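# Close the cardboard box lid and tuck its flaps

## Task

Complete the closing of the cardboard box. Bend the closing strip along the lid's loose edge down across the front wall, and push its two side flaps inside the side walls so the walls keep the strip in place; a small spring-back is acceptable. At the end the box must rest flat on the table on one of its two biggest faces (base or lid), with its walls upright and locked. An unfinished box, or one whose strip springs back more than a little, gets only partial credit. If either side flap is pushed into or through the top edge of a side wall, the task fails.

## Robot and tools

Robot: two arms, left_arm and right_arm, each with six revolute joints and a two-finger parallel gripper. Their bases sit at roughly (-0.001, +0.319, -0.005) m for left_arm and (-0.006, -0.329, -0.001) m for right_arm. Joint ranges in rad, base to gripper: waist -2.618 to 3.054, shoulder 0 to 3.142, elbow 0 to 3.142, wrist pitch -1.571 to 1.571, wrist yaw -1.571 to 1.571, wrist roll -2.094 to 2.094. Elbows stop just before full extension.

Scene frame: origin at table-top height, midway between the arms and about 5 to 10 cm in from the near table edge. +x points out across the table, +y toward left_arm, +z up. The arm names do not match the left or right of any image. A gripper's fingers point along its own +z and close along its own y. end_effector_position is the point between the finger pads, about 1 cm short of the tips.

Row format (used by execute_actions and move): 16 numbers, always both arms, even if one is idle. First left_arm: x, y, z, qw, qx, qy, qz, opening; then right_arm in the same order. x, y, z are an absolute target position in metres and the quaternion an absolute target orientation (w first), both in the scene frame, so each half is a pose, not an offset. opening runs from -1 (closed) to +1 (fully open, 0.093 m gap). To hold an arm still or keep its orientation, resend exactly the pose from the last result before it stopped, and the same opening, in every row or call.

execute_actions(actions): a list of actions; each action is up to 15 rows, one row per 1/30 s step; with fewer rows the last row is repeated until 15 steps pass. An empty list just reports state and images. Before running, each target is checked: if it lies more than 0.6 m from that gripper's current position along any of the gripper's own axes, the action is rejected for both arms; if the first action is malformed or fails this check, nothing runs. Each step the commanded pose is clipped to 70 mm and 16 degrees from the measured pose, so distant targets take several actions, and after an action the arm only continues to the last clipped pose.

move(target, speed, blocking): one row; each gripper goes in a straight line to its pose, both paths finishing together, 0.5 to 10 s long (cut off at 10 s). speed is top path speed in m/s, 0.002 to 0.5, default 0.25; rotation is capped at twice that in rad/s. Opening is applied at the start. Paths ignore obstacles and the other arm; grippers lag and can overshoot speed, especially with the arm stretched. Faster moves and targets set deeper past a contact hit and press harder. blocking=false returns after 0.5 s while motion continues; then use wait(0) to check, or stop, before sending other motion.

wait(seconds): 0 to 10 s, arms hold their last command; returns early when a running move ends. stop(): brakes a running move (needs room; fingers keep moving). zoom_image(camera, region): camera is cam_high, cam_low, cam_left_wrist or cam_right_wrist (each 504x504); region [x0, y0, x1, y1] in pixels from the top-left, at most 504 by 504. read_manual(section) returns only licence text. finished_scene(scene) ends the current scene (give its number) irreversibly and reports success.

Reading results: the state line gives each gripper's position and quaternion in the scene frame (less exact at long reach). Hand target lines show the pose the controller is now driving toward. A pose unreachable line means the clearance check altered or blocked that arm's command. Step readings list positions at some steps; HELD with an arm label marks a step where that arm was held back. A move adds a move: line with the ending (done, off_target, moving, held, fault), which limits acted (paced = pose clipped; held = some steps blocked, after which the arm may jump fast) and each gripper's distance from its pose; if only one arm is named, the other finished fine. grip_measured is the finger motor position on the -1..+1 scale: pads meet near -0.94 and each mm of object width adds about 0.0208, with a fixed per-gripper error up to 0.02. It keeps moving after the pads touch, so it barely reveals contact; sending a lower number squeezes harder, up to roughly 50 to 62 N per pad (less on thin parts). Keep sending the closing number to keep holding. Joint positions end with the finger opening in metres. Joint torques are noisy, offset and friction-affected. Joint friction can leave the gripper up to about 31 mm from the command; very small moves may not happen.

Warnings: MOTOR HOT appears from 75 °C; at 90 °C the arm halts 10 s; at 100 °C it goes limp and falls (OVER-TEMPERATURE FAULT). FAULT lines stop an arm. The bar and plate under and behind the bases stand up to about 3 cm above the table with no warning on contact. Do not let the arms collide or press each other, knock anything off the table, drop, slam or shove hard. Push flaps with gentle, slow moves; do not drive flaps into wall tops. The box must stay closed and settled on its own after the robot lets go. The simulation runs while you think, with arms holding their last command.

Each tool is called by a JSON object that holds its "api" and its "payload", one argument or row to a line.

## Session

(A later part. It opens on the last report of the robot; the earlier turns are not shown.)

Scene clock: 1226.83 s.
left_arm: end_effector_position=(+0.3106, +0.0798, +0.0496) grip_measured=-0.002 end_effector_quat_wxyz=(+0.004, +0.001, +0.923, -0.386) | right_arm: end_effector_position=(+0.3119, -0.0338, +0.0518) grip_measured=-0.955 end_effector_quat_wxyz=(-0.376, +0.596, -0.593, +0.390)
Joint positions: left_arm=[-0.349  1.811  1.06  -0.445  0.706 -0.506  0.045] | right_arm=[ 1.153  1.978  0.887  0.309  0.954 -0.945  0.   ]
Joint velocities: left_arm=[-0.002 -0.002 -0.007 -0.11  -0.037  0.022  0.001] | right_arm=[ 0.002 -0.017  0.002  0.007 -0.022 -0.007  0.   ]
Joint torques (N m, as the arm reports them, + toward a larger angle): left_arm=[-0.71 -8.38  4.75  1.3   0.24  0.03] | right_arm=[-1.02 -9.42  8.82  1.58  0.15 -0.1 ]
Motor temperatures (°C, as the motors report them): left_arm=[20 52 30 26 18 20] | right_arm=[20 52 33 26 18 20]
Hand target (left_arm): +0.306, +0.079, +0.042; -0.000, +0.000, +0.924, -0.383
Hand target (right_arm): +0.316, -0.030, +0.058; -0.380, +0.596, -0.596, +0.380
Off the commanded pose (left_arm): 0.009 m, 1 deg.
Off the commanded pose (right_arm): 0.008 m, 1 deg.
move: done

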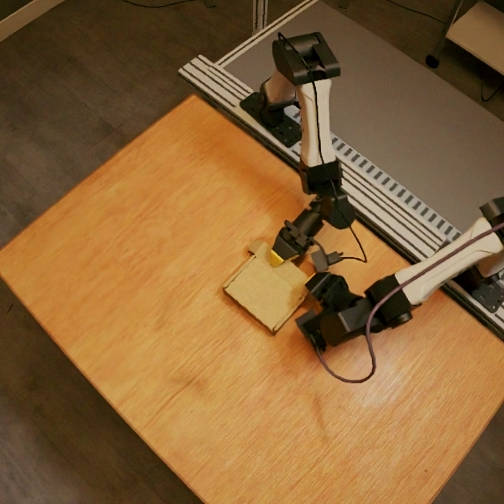

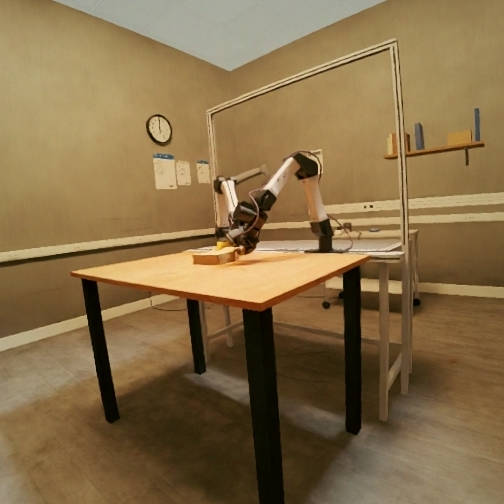

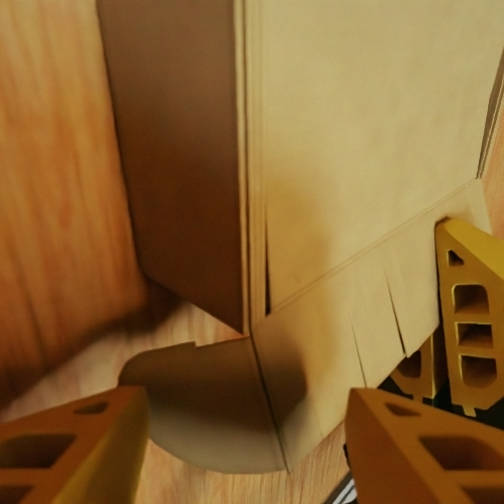

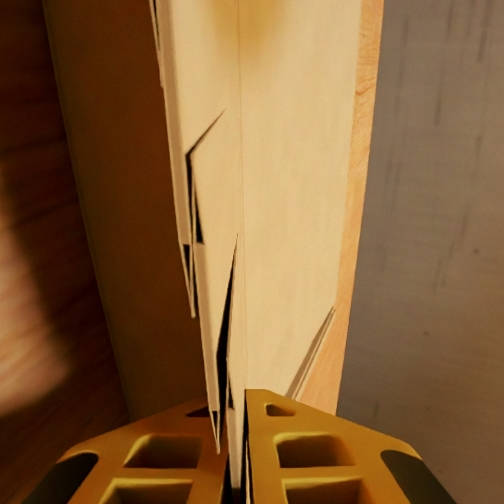

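{"api": "move", "payload": {
  "target": [0.303,0.066,0.0415,0,0,0.924,-0.383,0.0, 0.316,-0.030,0.058,0.380,-0.596,0.596,-0.380,-0.96],
  "speed": 0.01
}}

Scene clock: 1234.37 s.
left_arm: end_effector_position=(+0.3087, +0.0684, +0.0503) grip_measured=-0.002 end_effector_quat_wxyz=(+0.006, +0.000, +0.923, -0.384) | right_arm: end_effector_position=(+0.3119, -0.0338, +0.0519) grip_measured=-0.955 end_effector_quat_wxyz=(-0.376, +0.596, -0.593, +0.390)
Joint positions: left_arm=[-0.385  1.811  1.06  -0.415  0.688 -0.551  0.045] | right_arm=[ 1.153  1.978  0.887  0.309  0.954 -0.945  0.   ]
Joint velocities: left_arm=[ 0.012  0.002 -0.012 -0.037 -0.037  0.007  0.   ] | right_arm=[ 0.007 -0.027  0.007 -0.022  0.007 -0.037  0.   ]
Joint torques (N m, as the arm reports them, + toward a larger angle): left_arm=[-1.02 -8.21  4.82  1.42  0.28  0.03] | right_arm=[-1.07 -9.41  8.83  1.58  0.14 -0.11]
Motor temperatures (°C, as the motors report them): left_arm=[20 51 30 26 18 20] | right_arm=[20 52 33 26 18 20]
Hand target (left_arm): +0.303, +0.066, +0.042; -0.000, +0.000, +0.924, -0.383
Hand target (right_arm): +0.316, -0.030, +0.058; -0.381, +0.596, -0.596, +0.380
Off the commanded pose (left_arm): 0.011 m, 1 deg.
Off the commanded pose (right_arm): 0.008 m, 1 deg.
move: off_target (left_arm)

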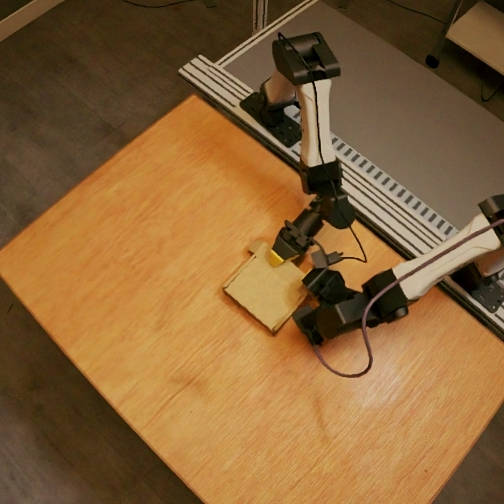

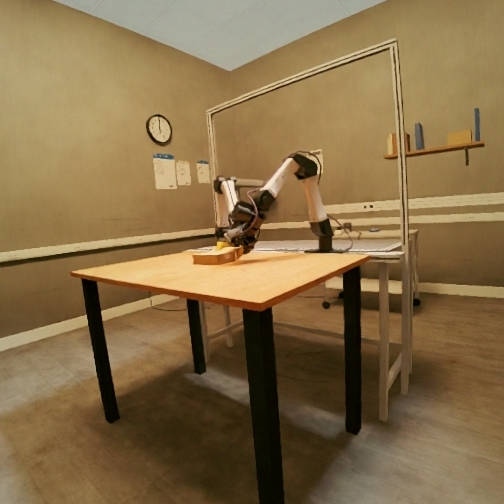

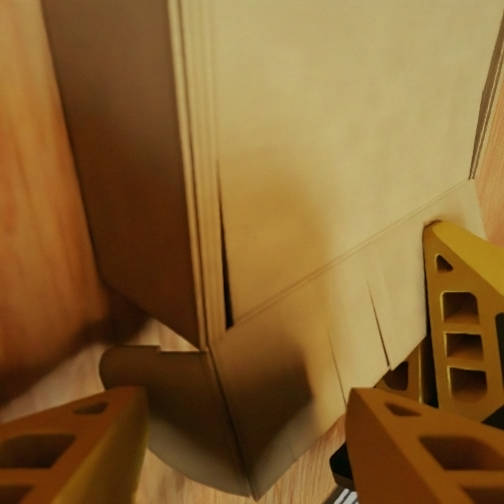

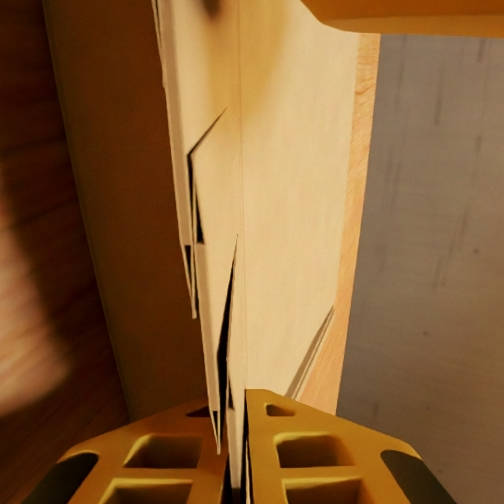

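{"api": "move", "payload": {
  "target": [0.302,0.059,0.0415,0,0,0.924,-0.383,-0.2, 0.316,-0.030,0.058,0.380,-0.596,0.596,-0.380,-0.96],
  "speed": 0.008
}}

Scene clock: 1245.60 s.
left_arm: end_effector_position=(+0.3090, +0.0645, +0.0481) grip_measured=-0.198 end_effector_quat_wxyz=(+0.007, -0.005, +0.925, -0.380) | right_arm: end_effector_position=(+0.3117, -0.0349, +0.0515) grip_measured=-0.955 end_effector_quat_wxyz=(-0.373, +0.596, -0.593, +0.392)
Joint positions: left_arm=[-0.399  1.817  1.06  -0.398  0.671 -0.578  0.036] | right_arm=[ 1.153  1.978  0.887  0.304  0.957 -0.946  0.   ]
Joint velocities: left_arm=[-0.007 -0.007  0.012  0.037 -0.037 -0.125 -0.001] | right_arm=[-0.002 -0.002 -0.007 -0.051 -0.007  0.022  0.   ]
Joint torques (N m, as the arm reports them, + toward a larger angle): left_arm=[-1.51 -8.22  5.15  1.43  0.35  0.02] | right_arm=[-1.05 -9.4   8.82  1.63  0.1  -0.1 ]
Motor temperatures (°C, as the motors report them): left_arm=[20 51 30 27 18 20] | right_arm=[20 52 33 26 18 20]
Hand target (left_arm): +0.302, +0.059, +0.042; -0.000, -0.000, +0.924, -0.383
Hand target (right_arm): +0.316, -0.030, +0.058; -0.380, +0.596, -0.596, +0.380
Off the commanded pose (left_arm): 0.011 m, 1 deg.
Off the commanded pose (right_arm): 0.009 m, 2 deg.
move: off_target (left_arm)

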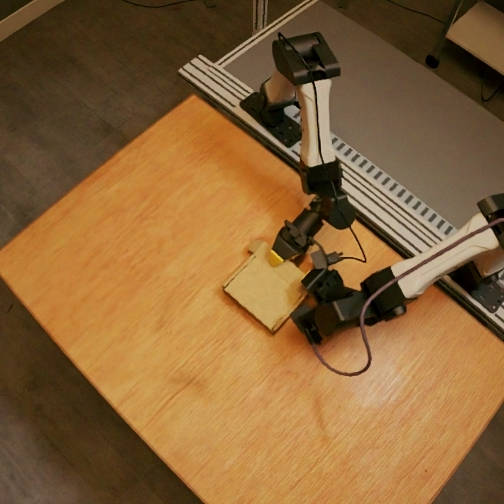

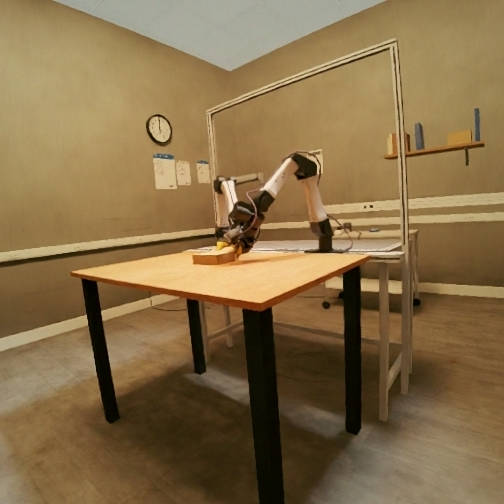

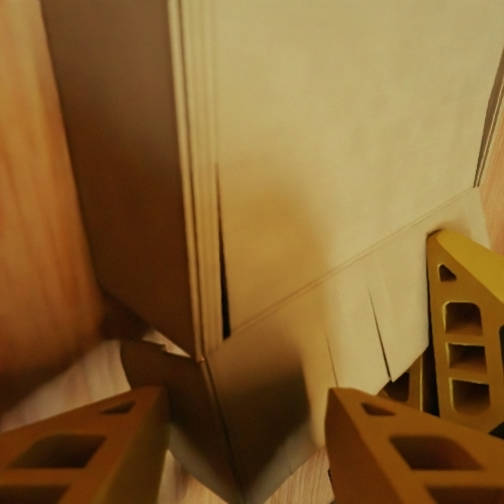

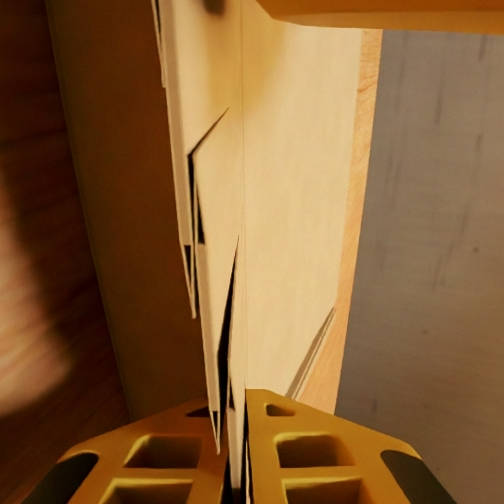

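{"api": "zoom_image", "payload": {
  "camera": "cam_left_wrist",
  "region": [60, 260, 300, 500]
}}

Region (60, 260, 300, 500) of cam_left_wrist's 504x504 image, scaled by 2.100, with more detail than that image has.

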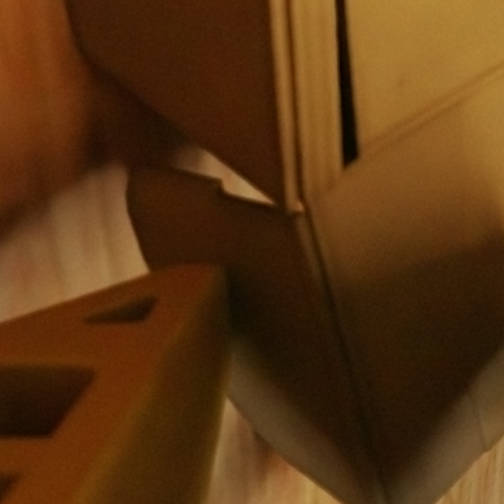

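{"api": "move", "payload": {
  "target": [0.302,0.059,0.0415,0,0,0.924,-0.383,-0.36, 0.316,-0.030,0.058,0.380,-0.596,0.596,-0.380,-0.96],
  "speed": 0.008
}}

Scene clock: 1261.83 s.
left_arm: end_effector_position=(+0.3092, +0.0641, +0.0481) grip_measured=-0.358 end_effector_quat_wxyz=(+0.008, -0.006, +0.925, -0.380) | right_arm: end_effector_position=(+0.3118, -0.0351, +0.0517) grip_measured=-0.955 end_effector_quat_wxyz=(-0.372, +0.596, -0.592, +0.394)
Joint positions: left_arm=[-0.401  1.817  1.06  -0.397  0.669 -0.58   0.028] | right_arm=[ 1.153  1.978  0.887  0.304  0.959 -0.947  0.   ]
Joint velocities: left_arm=[-0.017  0.027  0.007  0.037 -0.051 -0.037  0.   ] | right_arm=[-0.002 -0.007 -0.007  0.066 -0.007 -0.007  0.   ]
Joint torques (N m, as the arm reports them, + toward a larger angle): left_arm=[-1.41 -8.18  5.13  1.41  0.36  0.02] | right_arm=[-1.06 -9.4   8.77  1.63  0.1  -0.09]
Motor temperatures (°C, as the motors report them): left_arm=[20 50 30 27 18 20] | right_arm=[20 53 33 26 18 20]
Hand target (left_arm): +0.302, +0.059, +0.042; -0.000, +0.000, +0.924, -0.383
Hand target (right_arm): +0.316, -0.030, +0.058; -0.381, +0.596, -0.596, +0.381
Off the commanded pose (left_arm): 0.011 m, 1 deg.
Off the commanded pose (right_arm): 0.009 m, 2 deg.
move: off_target (left_arm)

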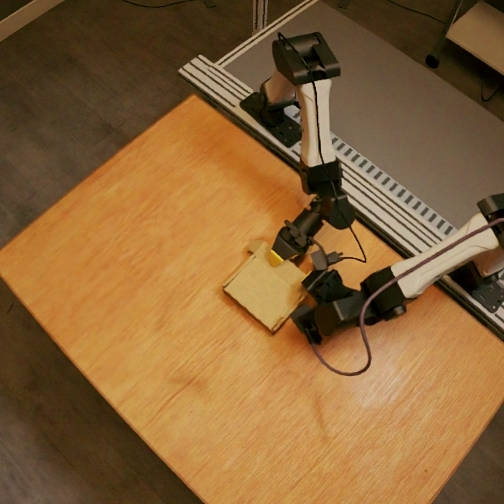

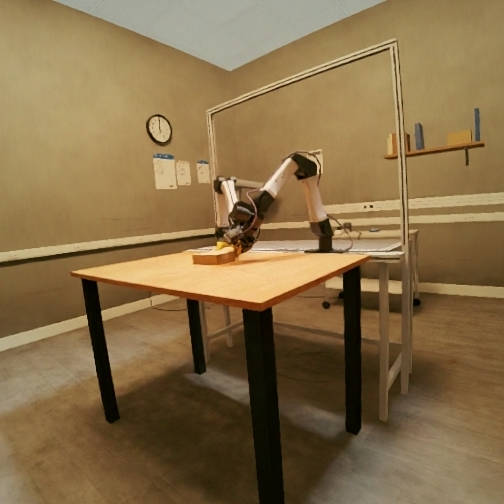

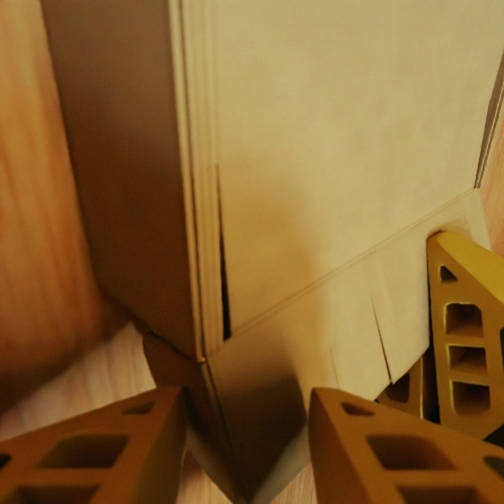

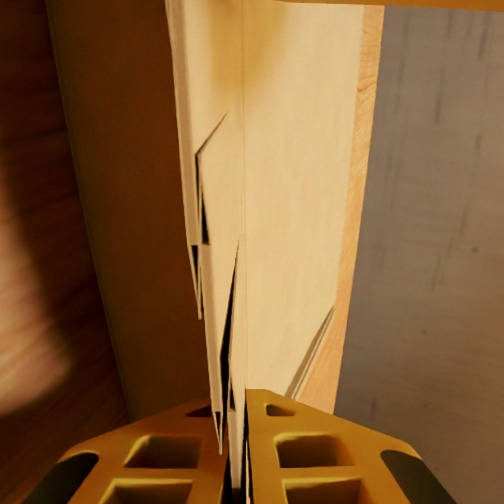

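{"api": "move", "payload": {
  "target": [0.302,0.059,0.0415,0,0,0.924,-0.383,-0.48, 0.316,-0.030,0.058,0.380,-0.596,0.596,-0.380,-0.96],
  "speed": 0.008
}}

Scene clock: 1271.00 s.
left_arm: end_effector_position=(+0.3095, +0.0642, +0.0480) grip_measured=-0.478 end_effector_quat_wxyz=(+0.008, -0.006, +0.925, -0.380) | right_arm: end_effector_position=(+0.3118, -0.0352, +0.0517) grip_measured=-0.955 end_effector_quat_wxyz=(-0.372, +0.596, -0.592, +0.394)
Joint positions: left_arm=[-0.401  1.817  1.06  -0.396  0.668 -0.58   0.022] | right_arm=[ 1.153  1.978  0.887  0.304  0.96  -0.948  0.   ]
Joint velocities: left_arm=[-0.012  0.007 -0.017 -0.037 -0.051  0.051 -0.001] | right_arm=[ 0.007 -0.002  0.012  0.051 -0.007  0.022  0.   ]
Joint torques (N m, as the arm reports them, + toward a larger angle): left_arm=[-1.32 -8.28  5.05  1.42  0.36  0.07] | right_arm=[-1.06 -9.42  8.85  1.63  0.09 -0.08]
Motor temperatures (°C, as the motors report them): left_arm=[20 49 30 27 18 20] | right_arm=[20 53 33 26 18 20]
Hand target (left_arm): +0.302, +0.059, +0.042; -0.000, +0.000, +0.924, -0.383
Hand target (right_arm): +0.316, -0.030, +0.058; -0.381, +0.596, -0.596, +0.380
Off the commanded pose (left_arm): 0.011 m, 1 deg.
Off the commanded pose (right_arm): 0.009 m, 2 deg.
move: off_target (left_arm)

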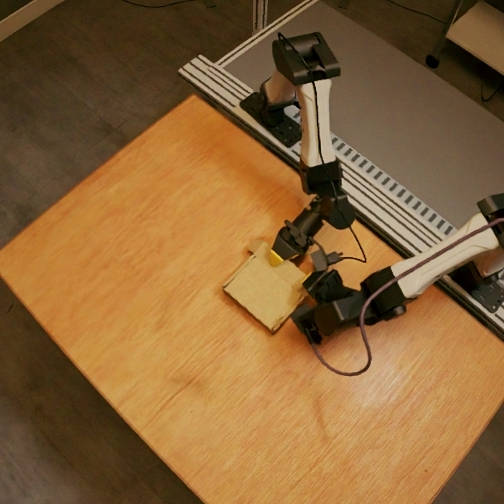

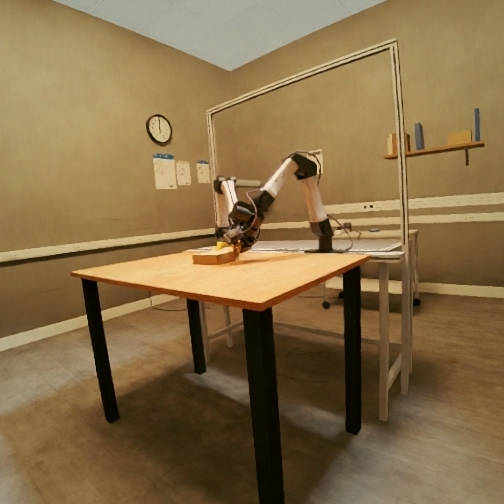

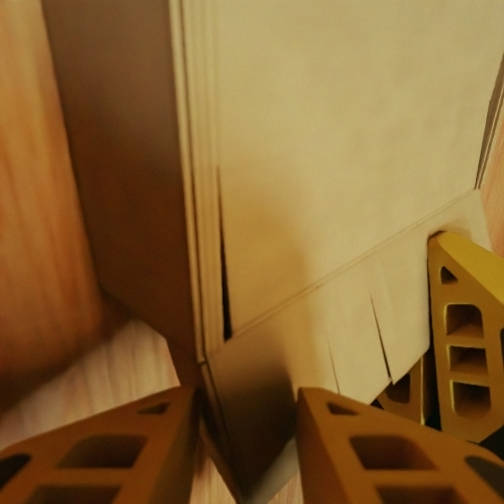

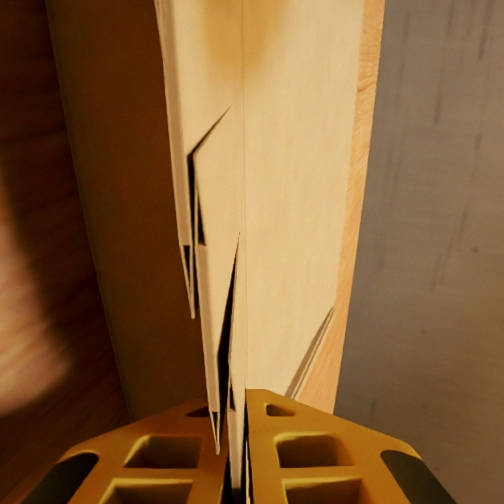

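{"api": "move", "payload": {
  "target": [0.302,0.059,0.0415,0,0,0.924,-0.383,-0.58, 0.316,-0.030,0.058,0.380,-0.596,0.596,-0.380,-0.96],
  "speed": 0.008
}}

Scene clock: 1279.33 s.
left_arm: end_effector_position=(+0.3096, +0.0639, +0.0481) grip_measured=-0.578 end_effector_quat_wxyz=(+0.009, -0.005, +0.925, -0.380) | right_arm: end_effector_position=(+0.3118, -0.0351, +0.0517) grip_measured=-0.955 end_effector_quat_wxyz=(-0.372, +0.597, -0.592, +0.394)
Joint positions: left_arm=[-0.401  1.817  1.06  -0.394  0.668 -0.58   0.017] | right_arm=[ 1.153  1.978  0.887  0.304  0.959 -0.948  0.   ]
Joint velocities: left_arm=[ 0.007 -0.002 -0.007 -0.081  0.037  0.066 -0.   ] | right_arm=[-0.007  0.012  0.002 -0.022  0.007  0.007  0.   ]
Joint torques (N m, as the arm reports them, + toward a larger angle): left_arm=[-1.29 -8.31  5.08  1.4   0.4   0.05] | right_arm=[-1.05 -9.42  8.83  1.63  0.1  -0.09]
Motor temperatures (°C, as the motors report them): left_arm=[20 49 30 27 18 20] | right_arm=[20 53 33 26 18 20]
Hand target (left_arm): +0.302, +0.059, +0.042; -0.000, +0.000, +0.924, -0.383
Hand target (right_arm): +0.316, -0.030, +0.058; -0.381, +0.596, -0.596, +0.380
Off the commanded pose (left_arm): 0.011 m, 1 deg.
Off the commanded pose (right_arm): 0.009 m, 2 deg.
move: off_target (left_arm)

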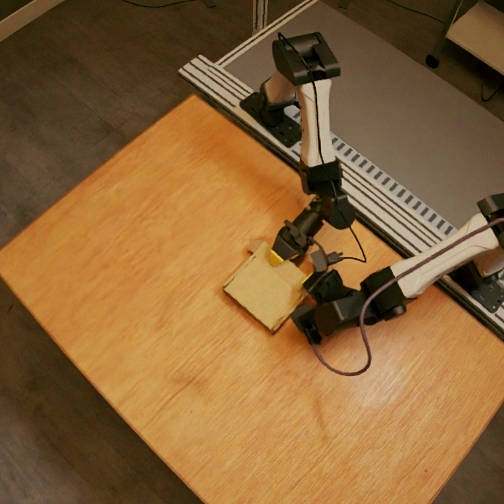

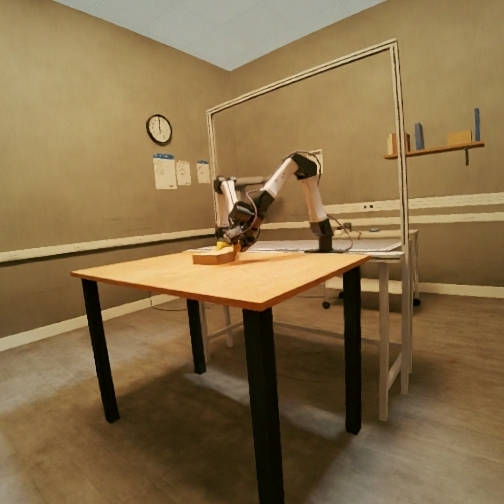

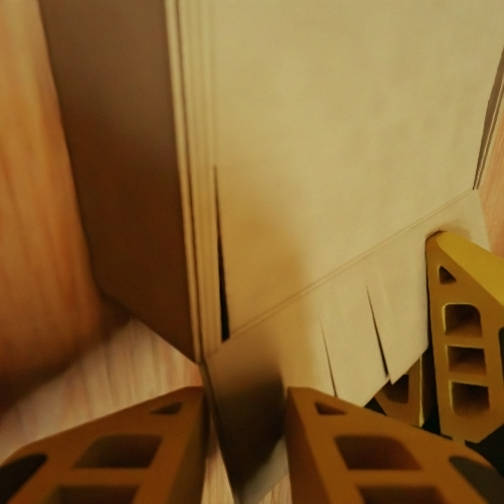

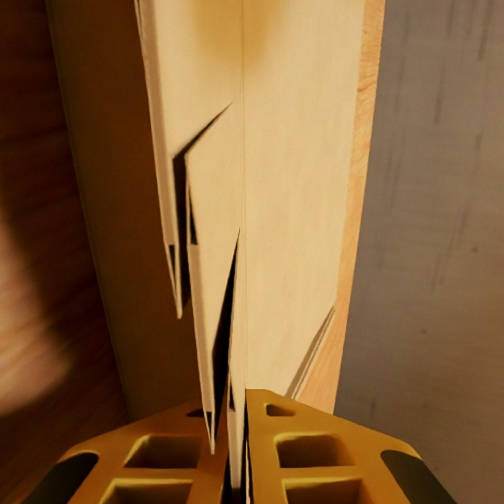

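{"api": "move", "payload": {
  "target": [0.302,0.059,0.0415,0,0,0.924,-0.383,0.1, 0.316,-0.030,0.058,0.380,-0.596,0.596,-0.380,-0.96],
  "speed": 0.008
}}

{"api": "move", "payload": {
  "target": [0.312,0.110,0.070,0,0,0.924,-0.383,0.1, 0.316,-0.030,0.058,0.380,-0.596,0.596,-0.380,-0.96],
  "speed": 0.03
}}

Scene clock: 1286.63 s.
left_arm: end_effector_position=(+0.3102, +0.0635, +0.0481) grip_measured=+0.098 end_effector_quat_wxyz=(+0.011, -0.005, +0.925, -0.379) | right_arm: end_effector_position=(+0.3119, -0.0352, +0.0519) grip_measured=-0.956 end_effector_quat_wxyz=(-0.373, +0.596, -0.592, +0.394)
Joint positions: left_arm=[-0.403  1.817  1.06  -0.39   0.664 -0.58   0.05 ] | right_arm=[ 1.153  1.978  0.887  0.305  0.96  -0.948  0.   ]
Joint velocities: left_arm=[-0.007 -0.002 -0.002  0.037  0.022  0.022  0.   ] | right_arm=[ 0.007  0.002 -0.002  0.022  0.007 -0.066  0.   ]
Joint torques (N m, as the arm reports them, + toward a larger angle): left_arm=[-1.15 -8.28  5.21  1.34  0.41  0.05] | right_arm=[-1.04 -9.41  8.81  1.63  0.1  -0.08]
Motor temperatures (°C, as the motors report them): left_arm=[20 49 30 27 18 20] | right_arm=[20 53 33 26 18 20]
Hand target (left_arm): +0.302, +0.059, +0.042; -0.000, +0.000, +0.924, -0.383
Hand target (right_arm): +0.316, -0.030, +0.058; -0.380, +0.596, -0.596, +0.380
Off the commanded pose (left_arm): 0.011 m, 1 deg.
Off the commanded pose (right_arm): 0.009 m, 2 deg.
move: off_target (left_arm)

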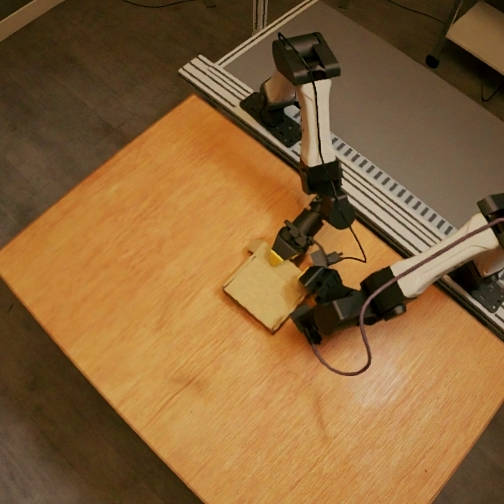

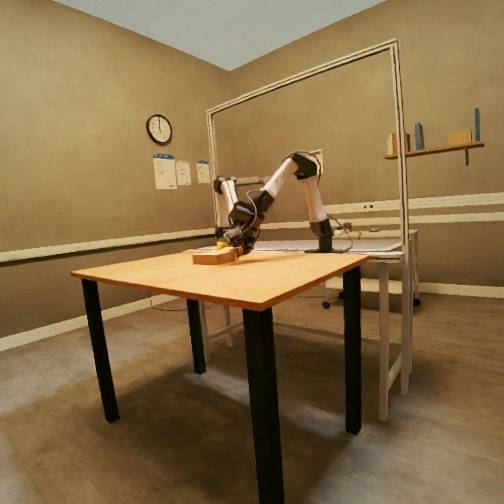

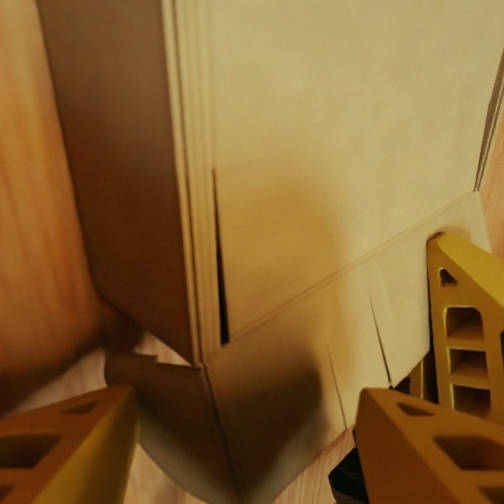

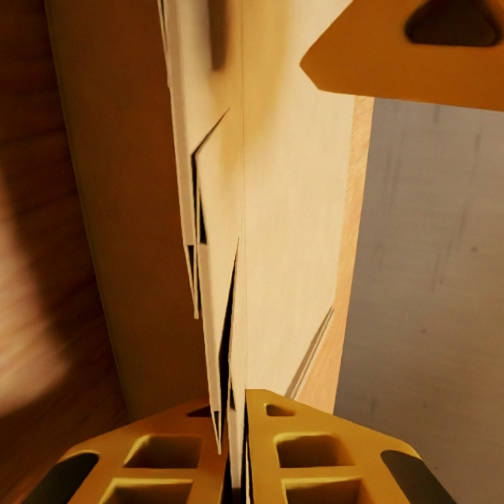

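Scene clock: 1288.73 s.
left_arm: end_effector_position=(+0.3004, +0.1122, +0.0513) grip_measured=+0.098 end_effector_quat_wxyz=(-0.021, -0.010, +0.928, -0.371) | right_arm: end_effector_position=(+0.3120, -0.0352, +0.0520) grip_measured=-0.956 end_effector_quat_wxyz=(-0.373, +0.596, -0.592, +0.394)
Joint positions: left_arm=[-0.269  1.782  1.06  -0.604  0.719 -0.404  0.05 ] | right_arm=[ 1.153  1.978  0.887  0.305  0.961 -0.948  0.   ]
Joint velocities: left_arm=[ 0.002 -0.007 -0.007 -0.037  0.022  0.007  0.001] | right_arm=[ 0.002 -0.027  0.017 -0.022  0.007  0.037  0.   ]
Joint torques (N m, as the arm reports them, + toward a larger angle): left_arm=[  0.33 -10.28  10.09   0.73   0.46   0.18] | right_arm=[-1.03 -9.42  8.8   1.62  0.09 -0.08]
Motor temperatures (°C, as the motors report them): left_arm=[20 49 31 27 18 20] | right_arm=[20 53 33 26 18 20]
Hand target (left_arm): +0.311, +0.110, +0.070; -0.000, +0.000, +0.924, -0.382
Hand target (right_arm): +0.316, -0.030, +0.058; -0.381, +0.596, -0.596, +0.380
Off the commanded pose (left_arm): 0.022 m, 3 deg.
Off the commanded pose (right_arm): 0.009 m, 2 deg.
move: off_target (left_arm)

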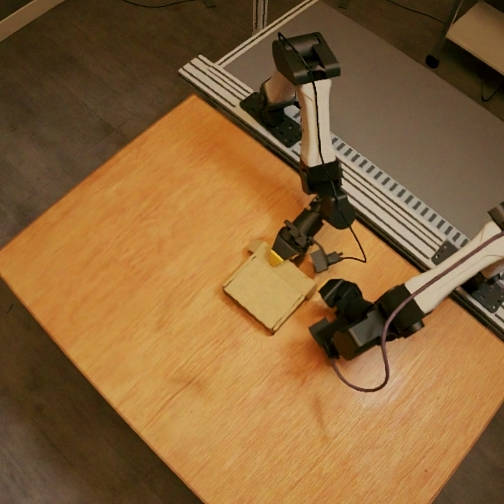

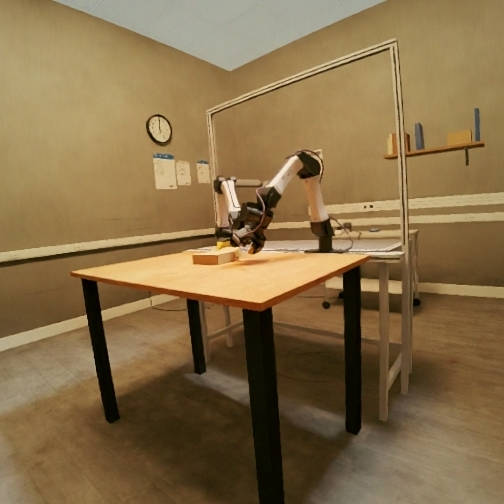

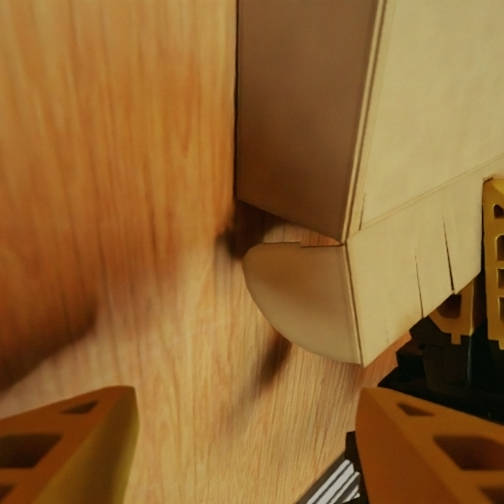

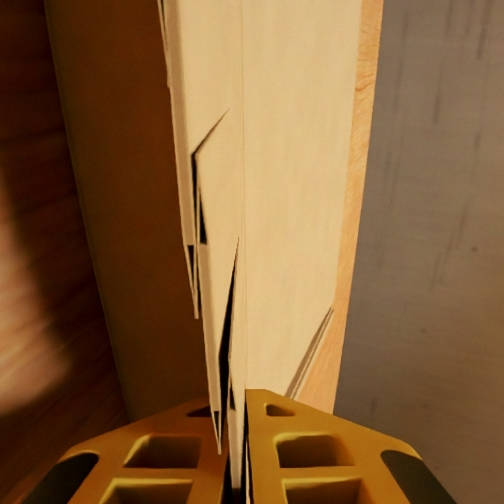

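{"api": "move", "payload": {
  "target": [0.30,0.20,0.12,0,0,0.924,-0.383,-0.44, 0.316,-0.030,0.058,0.380,-0.596,0.596,-0.380,-0.40],
  "speed": 0.08
}}

{"api": "move", "payload": {
  "target": [0.26,0.16,0.12,0.2,0.35,0.85,0.0,-0.44, 0.275,-0.035,0.066,0.380,-0.596,0.596,-0.380,-0.40],
  "speed": 0.04
}}

Scene clock: 1326.97 s.
left_arm: end_effector_position=(+0.2939, +0.1991, +0.1060) grip_measured=-0.438 end_effector_quat_wxyz=(-0.017, -0.007, +0.926, -0.377) | right_arm: end_effector_position=(+0.3103, -0.0329, +0.0484) grip_measured=-0.402 end_effector_quat_wxyz=(-0.370, +0.605, -0.590, +0.385)
Joint positions: left_arm=[ 0.011  1.688  1.189 -1.074  0.764 -0.022  0.024] | right_arm=[ 1.153  1.978  0.887  0.295  0.936 -0.948  0.026]
Joint velocities: left_arm=[-0.002 -0.002  0.002 -0.051 -0.022 -0.051  0.001] | right_arm=[-0.007 -0.007  0.002  0.081  0.066 -0.022 -0.   ]
Joint torques (N m, as the arm reports them, + toward a larger angle): left_arm=[ 0.34 -9.09  9.17  0.28  0.47  0.18] | right_arm=[-1.07 -9.42  8.84  1.7   0.3  -0.08]
Motor temperatures (°C, as the motors report them): left_arm=[20 52 36 25 18 20] | right_arm=[20 54 34 26 18 20]
Hand target (left_arm): +0.299, +0.199, +0.119; -0.002, +0.000, +0.924, -0.382
Hand target (right_arm): +0.316, -0.030, +0.058; -0.380, +0.596, -0.596, +0.380
Off the commanded pose (left_arm): 0.015 m, 2 deg.
Off the commanded pose (right_arm): 0.012 m, 2 deg.
move: off_target (left_arm, right_arm)

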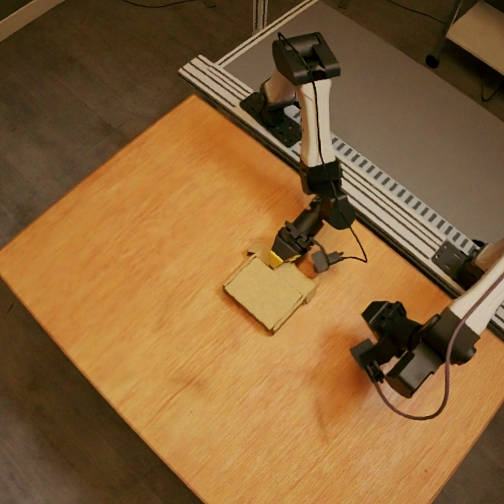

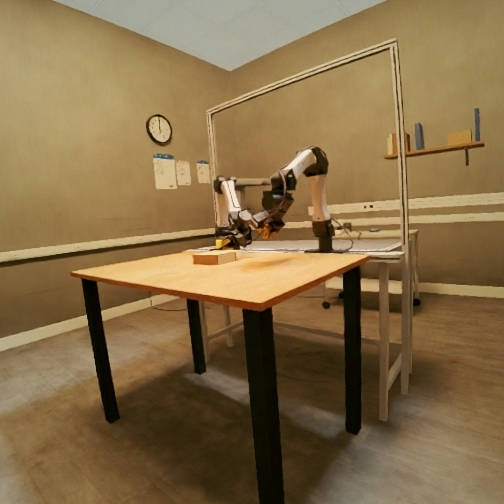

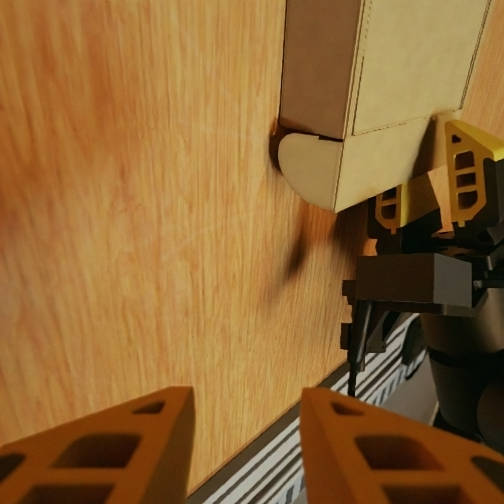

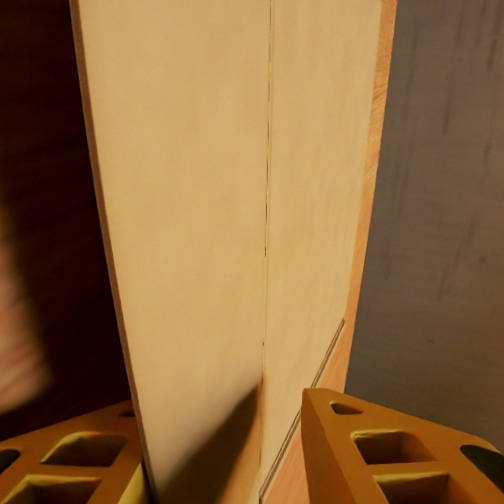

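Scene clock: 1337.17 s.
left_arm: end_effector_position=(+0.2744, +0.1737, +0.1171) grip_measured=-0.438 end_effector_quat_wxyz=(+0.135, +0.248, +0.950, -0.132) | right_arm: end_effector_position=(+0.2913, -0.0337, +0.0567) grip_measured=-0.402 end_effector_quat_wxyz=(-0.373, +0.602, -0.593, +0.383)
Joint positions: left_arm=[-0.352  1.424  1.095 -0.922  0.212  0.101  0.024] | right_arm=[ 1.203  1.926  0.869  0.211  0.97  -0.875  0.026]
Joint velocities: left_arm=[-0.002  0.002  0.002  0.007 -0.037 -0.051 -0.001] | right_arm=[-0.002 -0.007 -0.007  0.037 -0.081 -0.037  0.   ]
Joint torques (N m, as the arm reports them, + toward a larger angle): left_arm=[-0.81 -7.4   5.55  1.25  0.06  0.16] | right_arm=[ 0.65 -9.41  5.76  1.64  0.47 -0.02]
Motor temperatures (°C, as the motors report them): left_arm=[20 51 35 25 18 20] | right_arm=[20 54 33 27 18 20]
Hand target (left_arm): +0.273, +0.173, +0.116; +0.144, +0.256, +0.947, -0.129
Hand target (right_arm): +0.287, -0.035, +0.060; -0.377, +0.599, -0.594, +0.382
Off the commanded pose (left_arm): 0.020 m, 23 deg.
Off the commanded pose (right_arm): 0.019 m, 1 deg.
move: off_target (left_arm, right_arm; path cut at 10 s)

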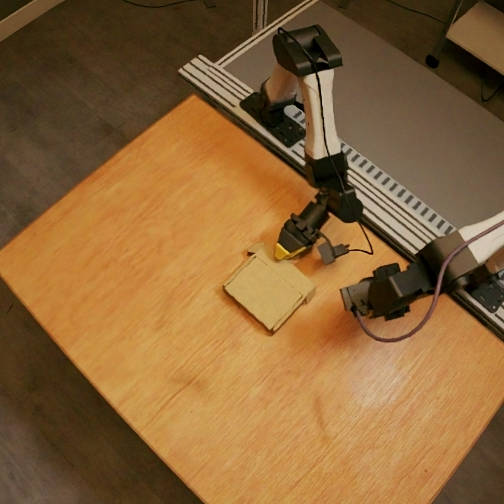

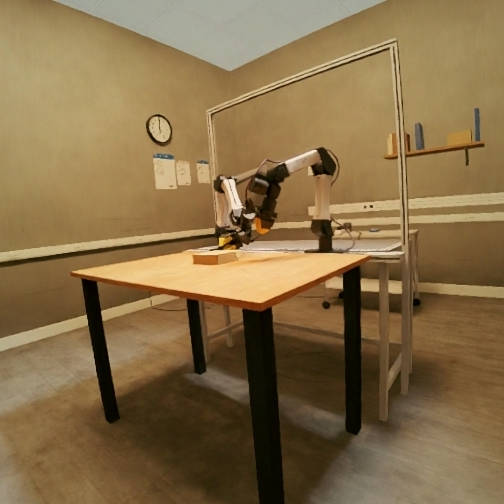

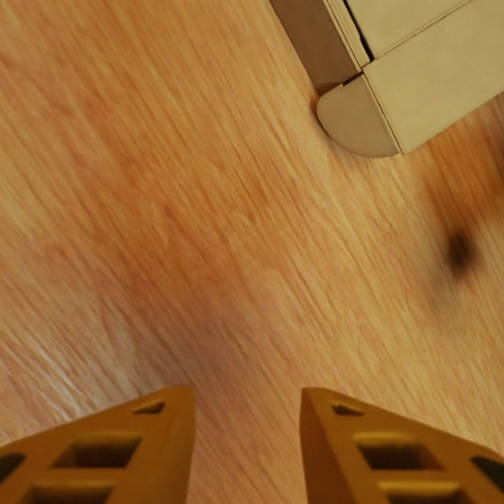

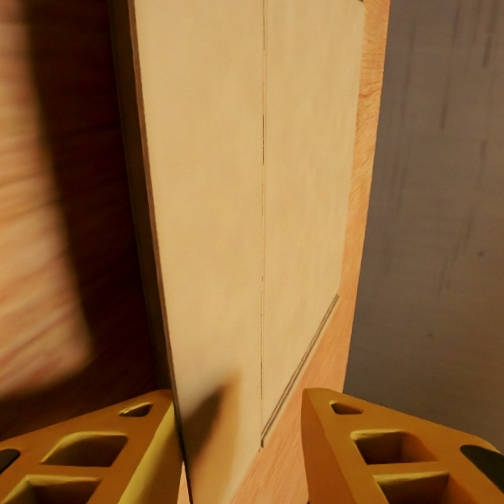

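{"api": "move", "payload": {
  "target": [0.274,0.174,0.117,0.135,0.248,0.950,-0.132,-0.44, 0.255,-0.050,0.085,0.380,-0.596,0.596,-0.380,-0.40],
  "speed": 0.06
}}

{"api": "move", "payload": {
  "target": [0.24,0.14,0.12,0.380,0.596,0.596,0.380,-0.44, 0.30,-0.17,0.12,0,0,0.924,0.383,0.0],
  "speed": 0.25
}}

Scene clock: 1345.07 s.
left_arm: end_effector_position=(+0.2747, +0.1740, +0.1169) grip_measured=-0.438 end_effector_quat_wxyz=(+0.136, +0.248, +0.950, -0.131) | right_arm: end_effector_position=(+0.2593, -0.0487, +0.0827) grip_measured=-0.402 end_effector_quat_wxyz=(-0.377, +0.599, -0.595, +0.381)
Joint positions: left_arm=[-0.352  1.424  1.095 -0.921  0.209  0.102  0.024] | right_arm=[ 1.277  1.77   0.812  0.035  1.017 -0.768  0.026]
Joint velocities: left_arm=[ 0.002 -0.002 -0.007 -0.022  0.037 -0.022  0.001] | right_arm=[-0.007 -0.007 -0.022 -0.007  0.007 -0.037 -0.   ]
Joint torques (N m, as the arm reports them, + toward a larger angle): left_arm=[-0.12 -5.84  7.38  1.04  0.13  0.09] | right_arm=[ 0.55 -8.17  6.35  1.49  0.49  0.01]
Motor temperatures (°C, as the motors report them): left_arm=[20 50 34 26 18 20] | right_arm=[20 54 32 27 18 20]
Hand target (left_arm): +0.274, +0.174, +0.117; +0.135, +0.248, +0.950, -0.132
Hand target (right_arm): +0.255, -0.050, +0.085; -0.381, +0.596, -0.596, +0.381
Off the commanded pose (left_arm): 0.001 m, 0 deg.
Off the commanded pose (right_arm): 0.005 m, 0 deg.
move: done

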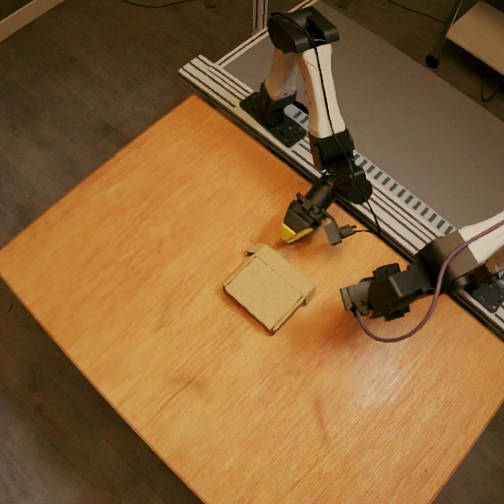

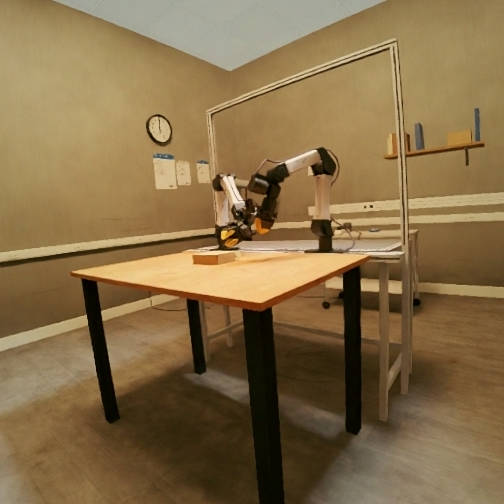

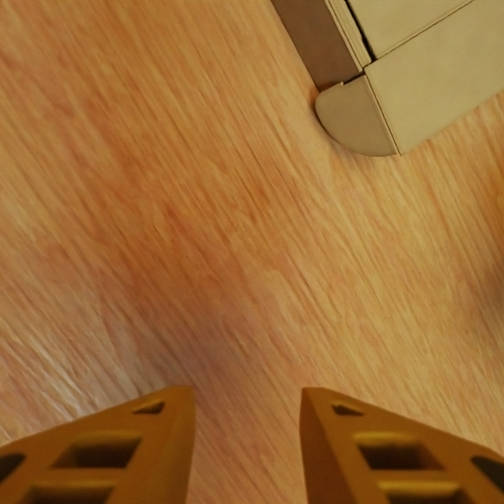

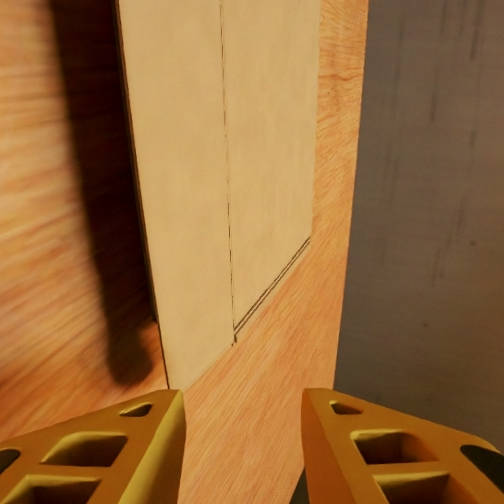

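Scene clock: 1350.30 s.
left_arm: end_effector_position=(+0.2420, +0.1399, +0.1214) grip_measured=-0.438 end_effector_quat_wxyz=(+0.373, +0.595, +0.603, +0.379) | right_arm: end_effector_position=(+0.2942, -0.1684, +0.1167) grip_measured=-0.001 end_effector_quat_wxyz=(+0.002, -0.008, +0.924, +0.383)
Joint positions: left_arm=[-1.098  1.199  0.531 -0.171 -0.972  0.839  0.024] | right_arm=[ 0.242  1.678  1.173 -0.911 -0.743  0.203  0.045]
Joint velocities: left_arm=[ 0.012  0.007 -0.017 -0.007 -0.007 -0.007 -0.001] | right_arm=[ 0.012  0.002  0.002  0.037  0.022  0.037 -0.001]
Joint torques (N m, as the arm reports them, + toward a larger angle): left_arm=[-0.71 -5.09  5.63  1.77 -0.36  0.13] | right_arm=[-0.64 -5.9  10.3   0.65 -0.43 -0.11]
Motor temperatures (°C, as the motors report them): left_arm=[20 49 34 26 18 20] | right_arm=[20 53 33 26 18 20]
Hand target (left_arm): +0.240, +0.141, +0.122; +0.381, +0.593, +0.599, +0.380
Hand target (right_arm): +0.297, -0.168, +0.120; -0.001, -0.002, +0.921, +0.388
Off the commanded pose (left_arm): 0.002 m, 1 deg.
Off the commanded pose (right_arm): 0.007 m, 1 deg.
move: done

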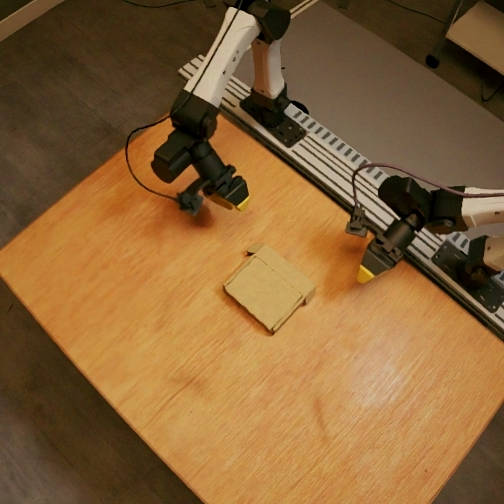

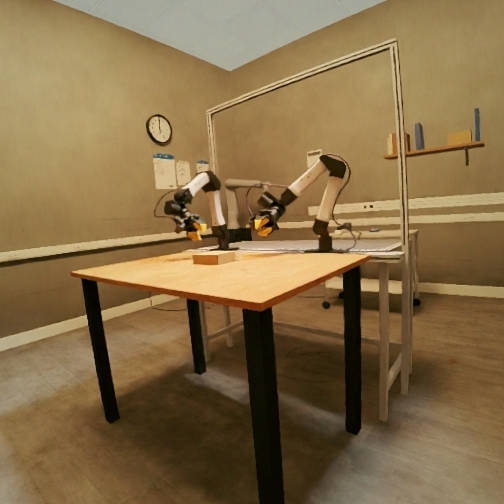

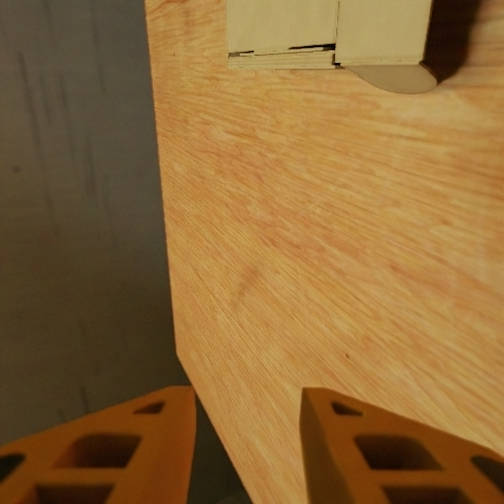

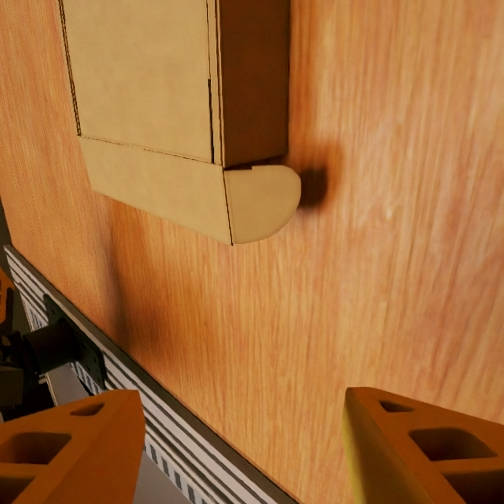

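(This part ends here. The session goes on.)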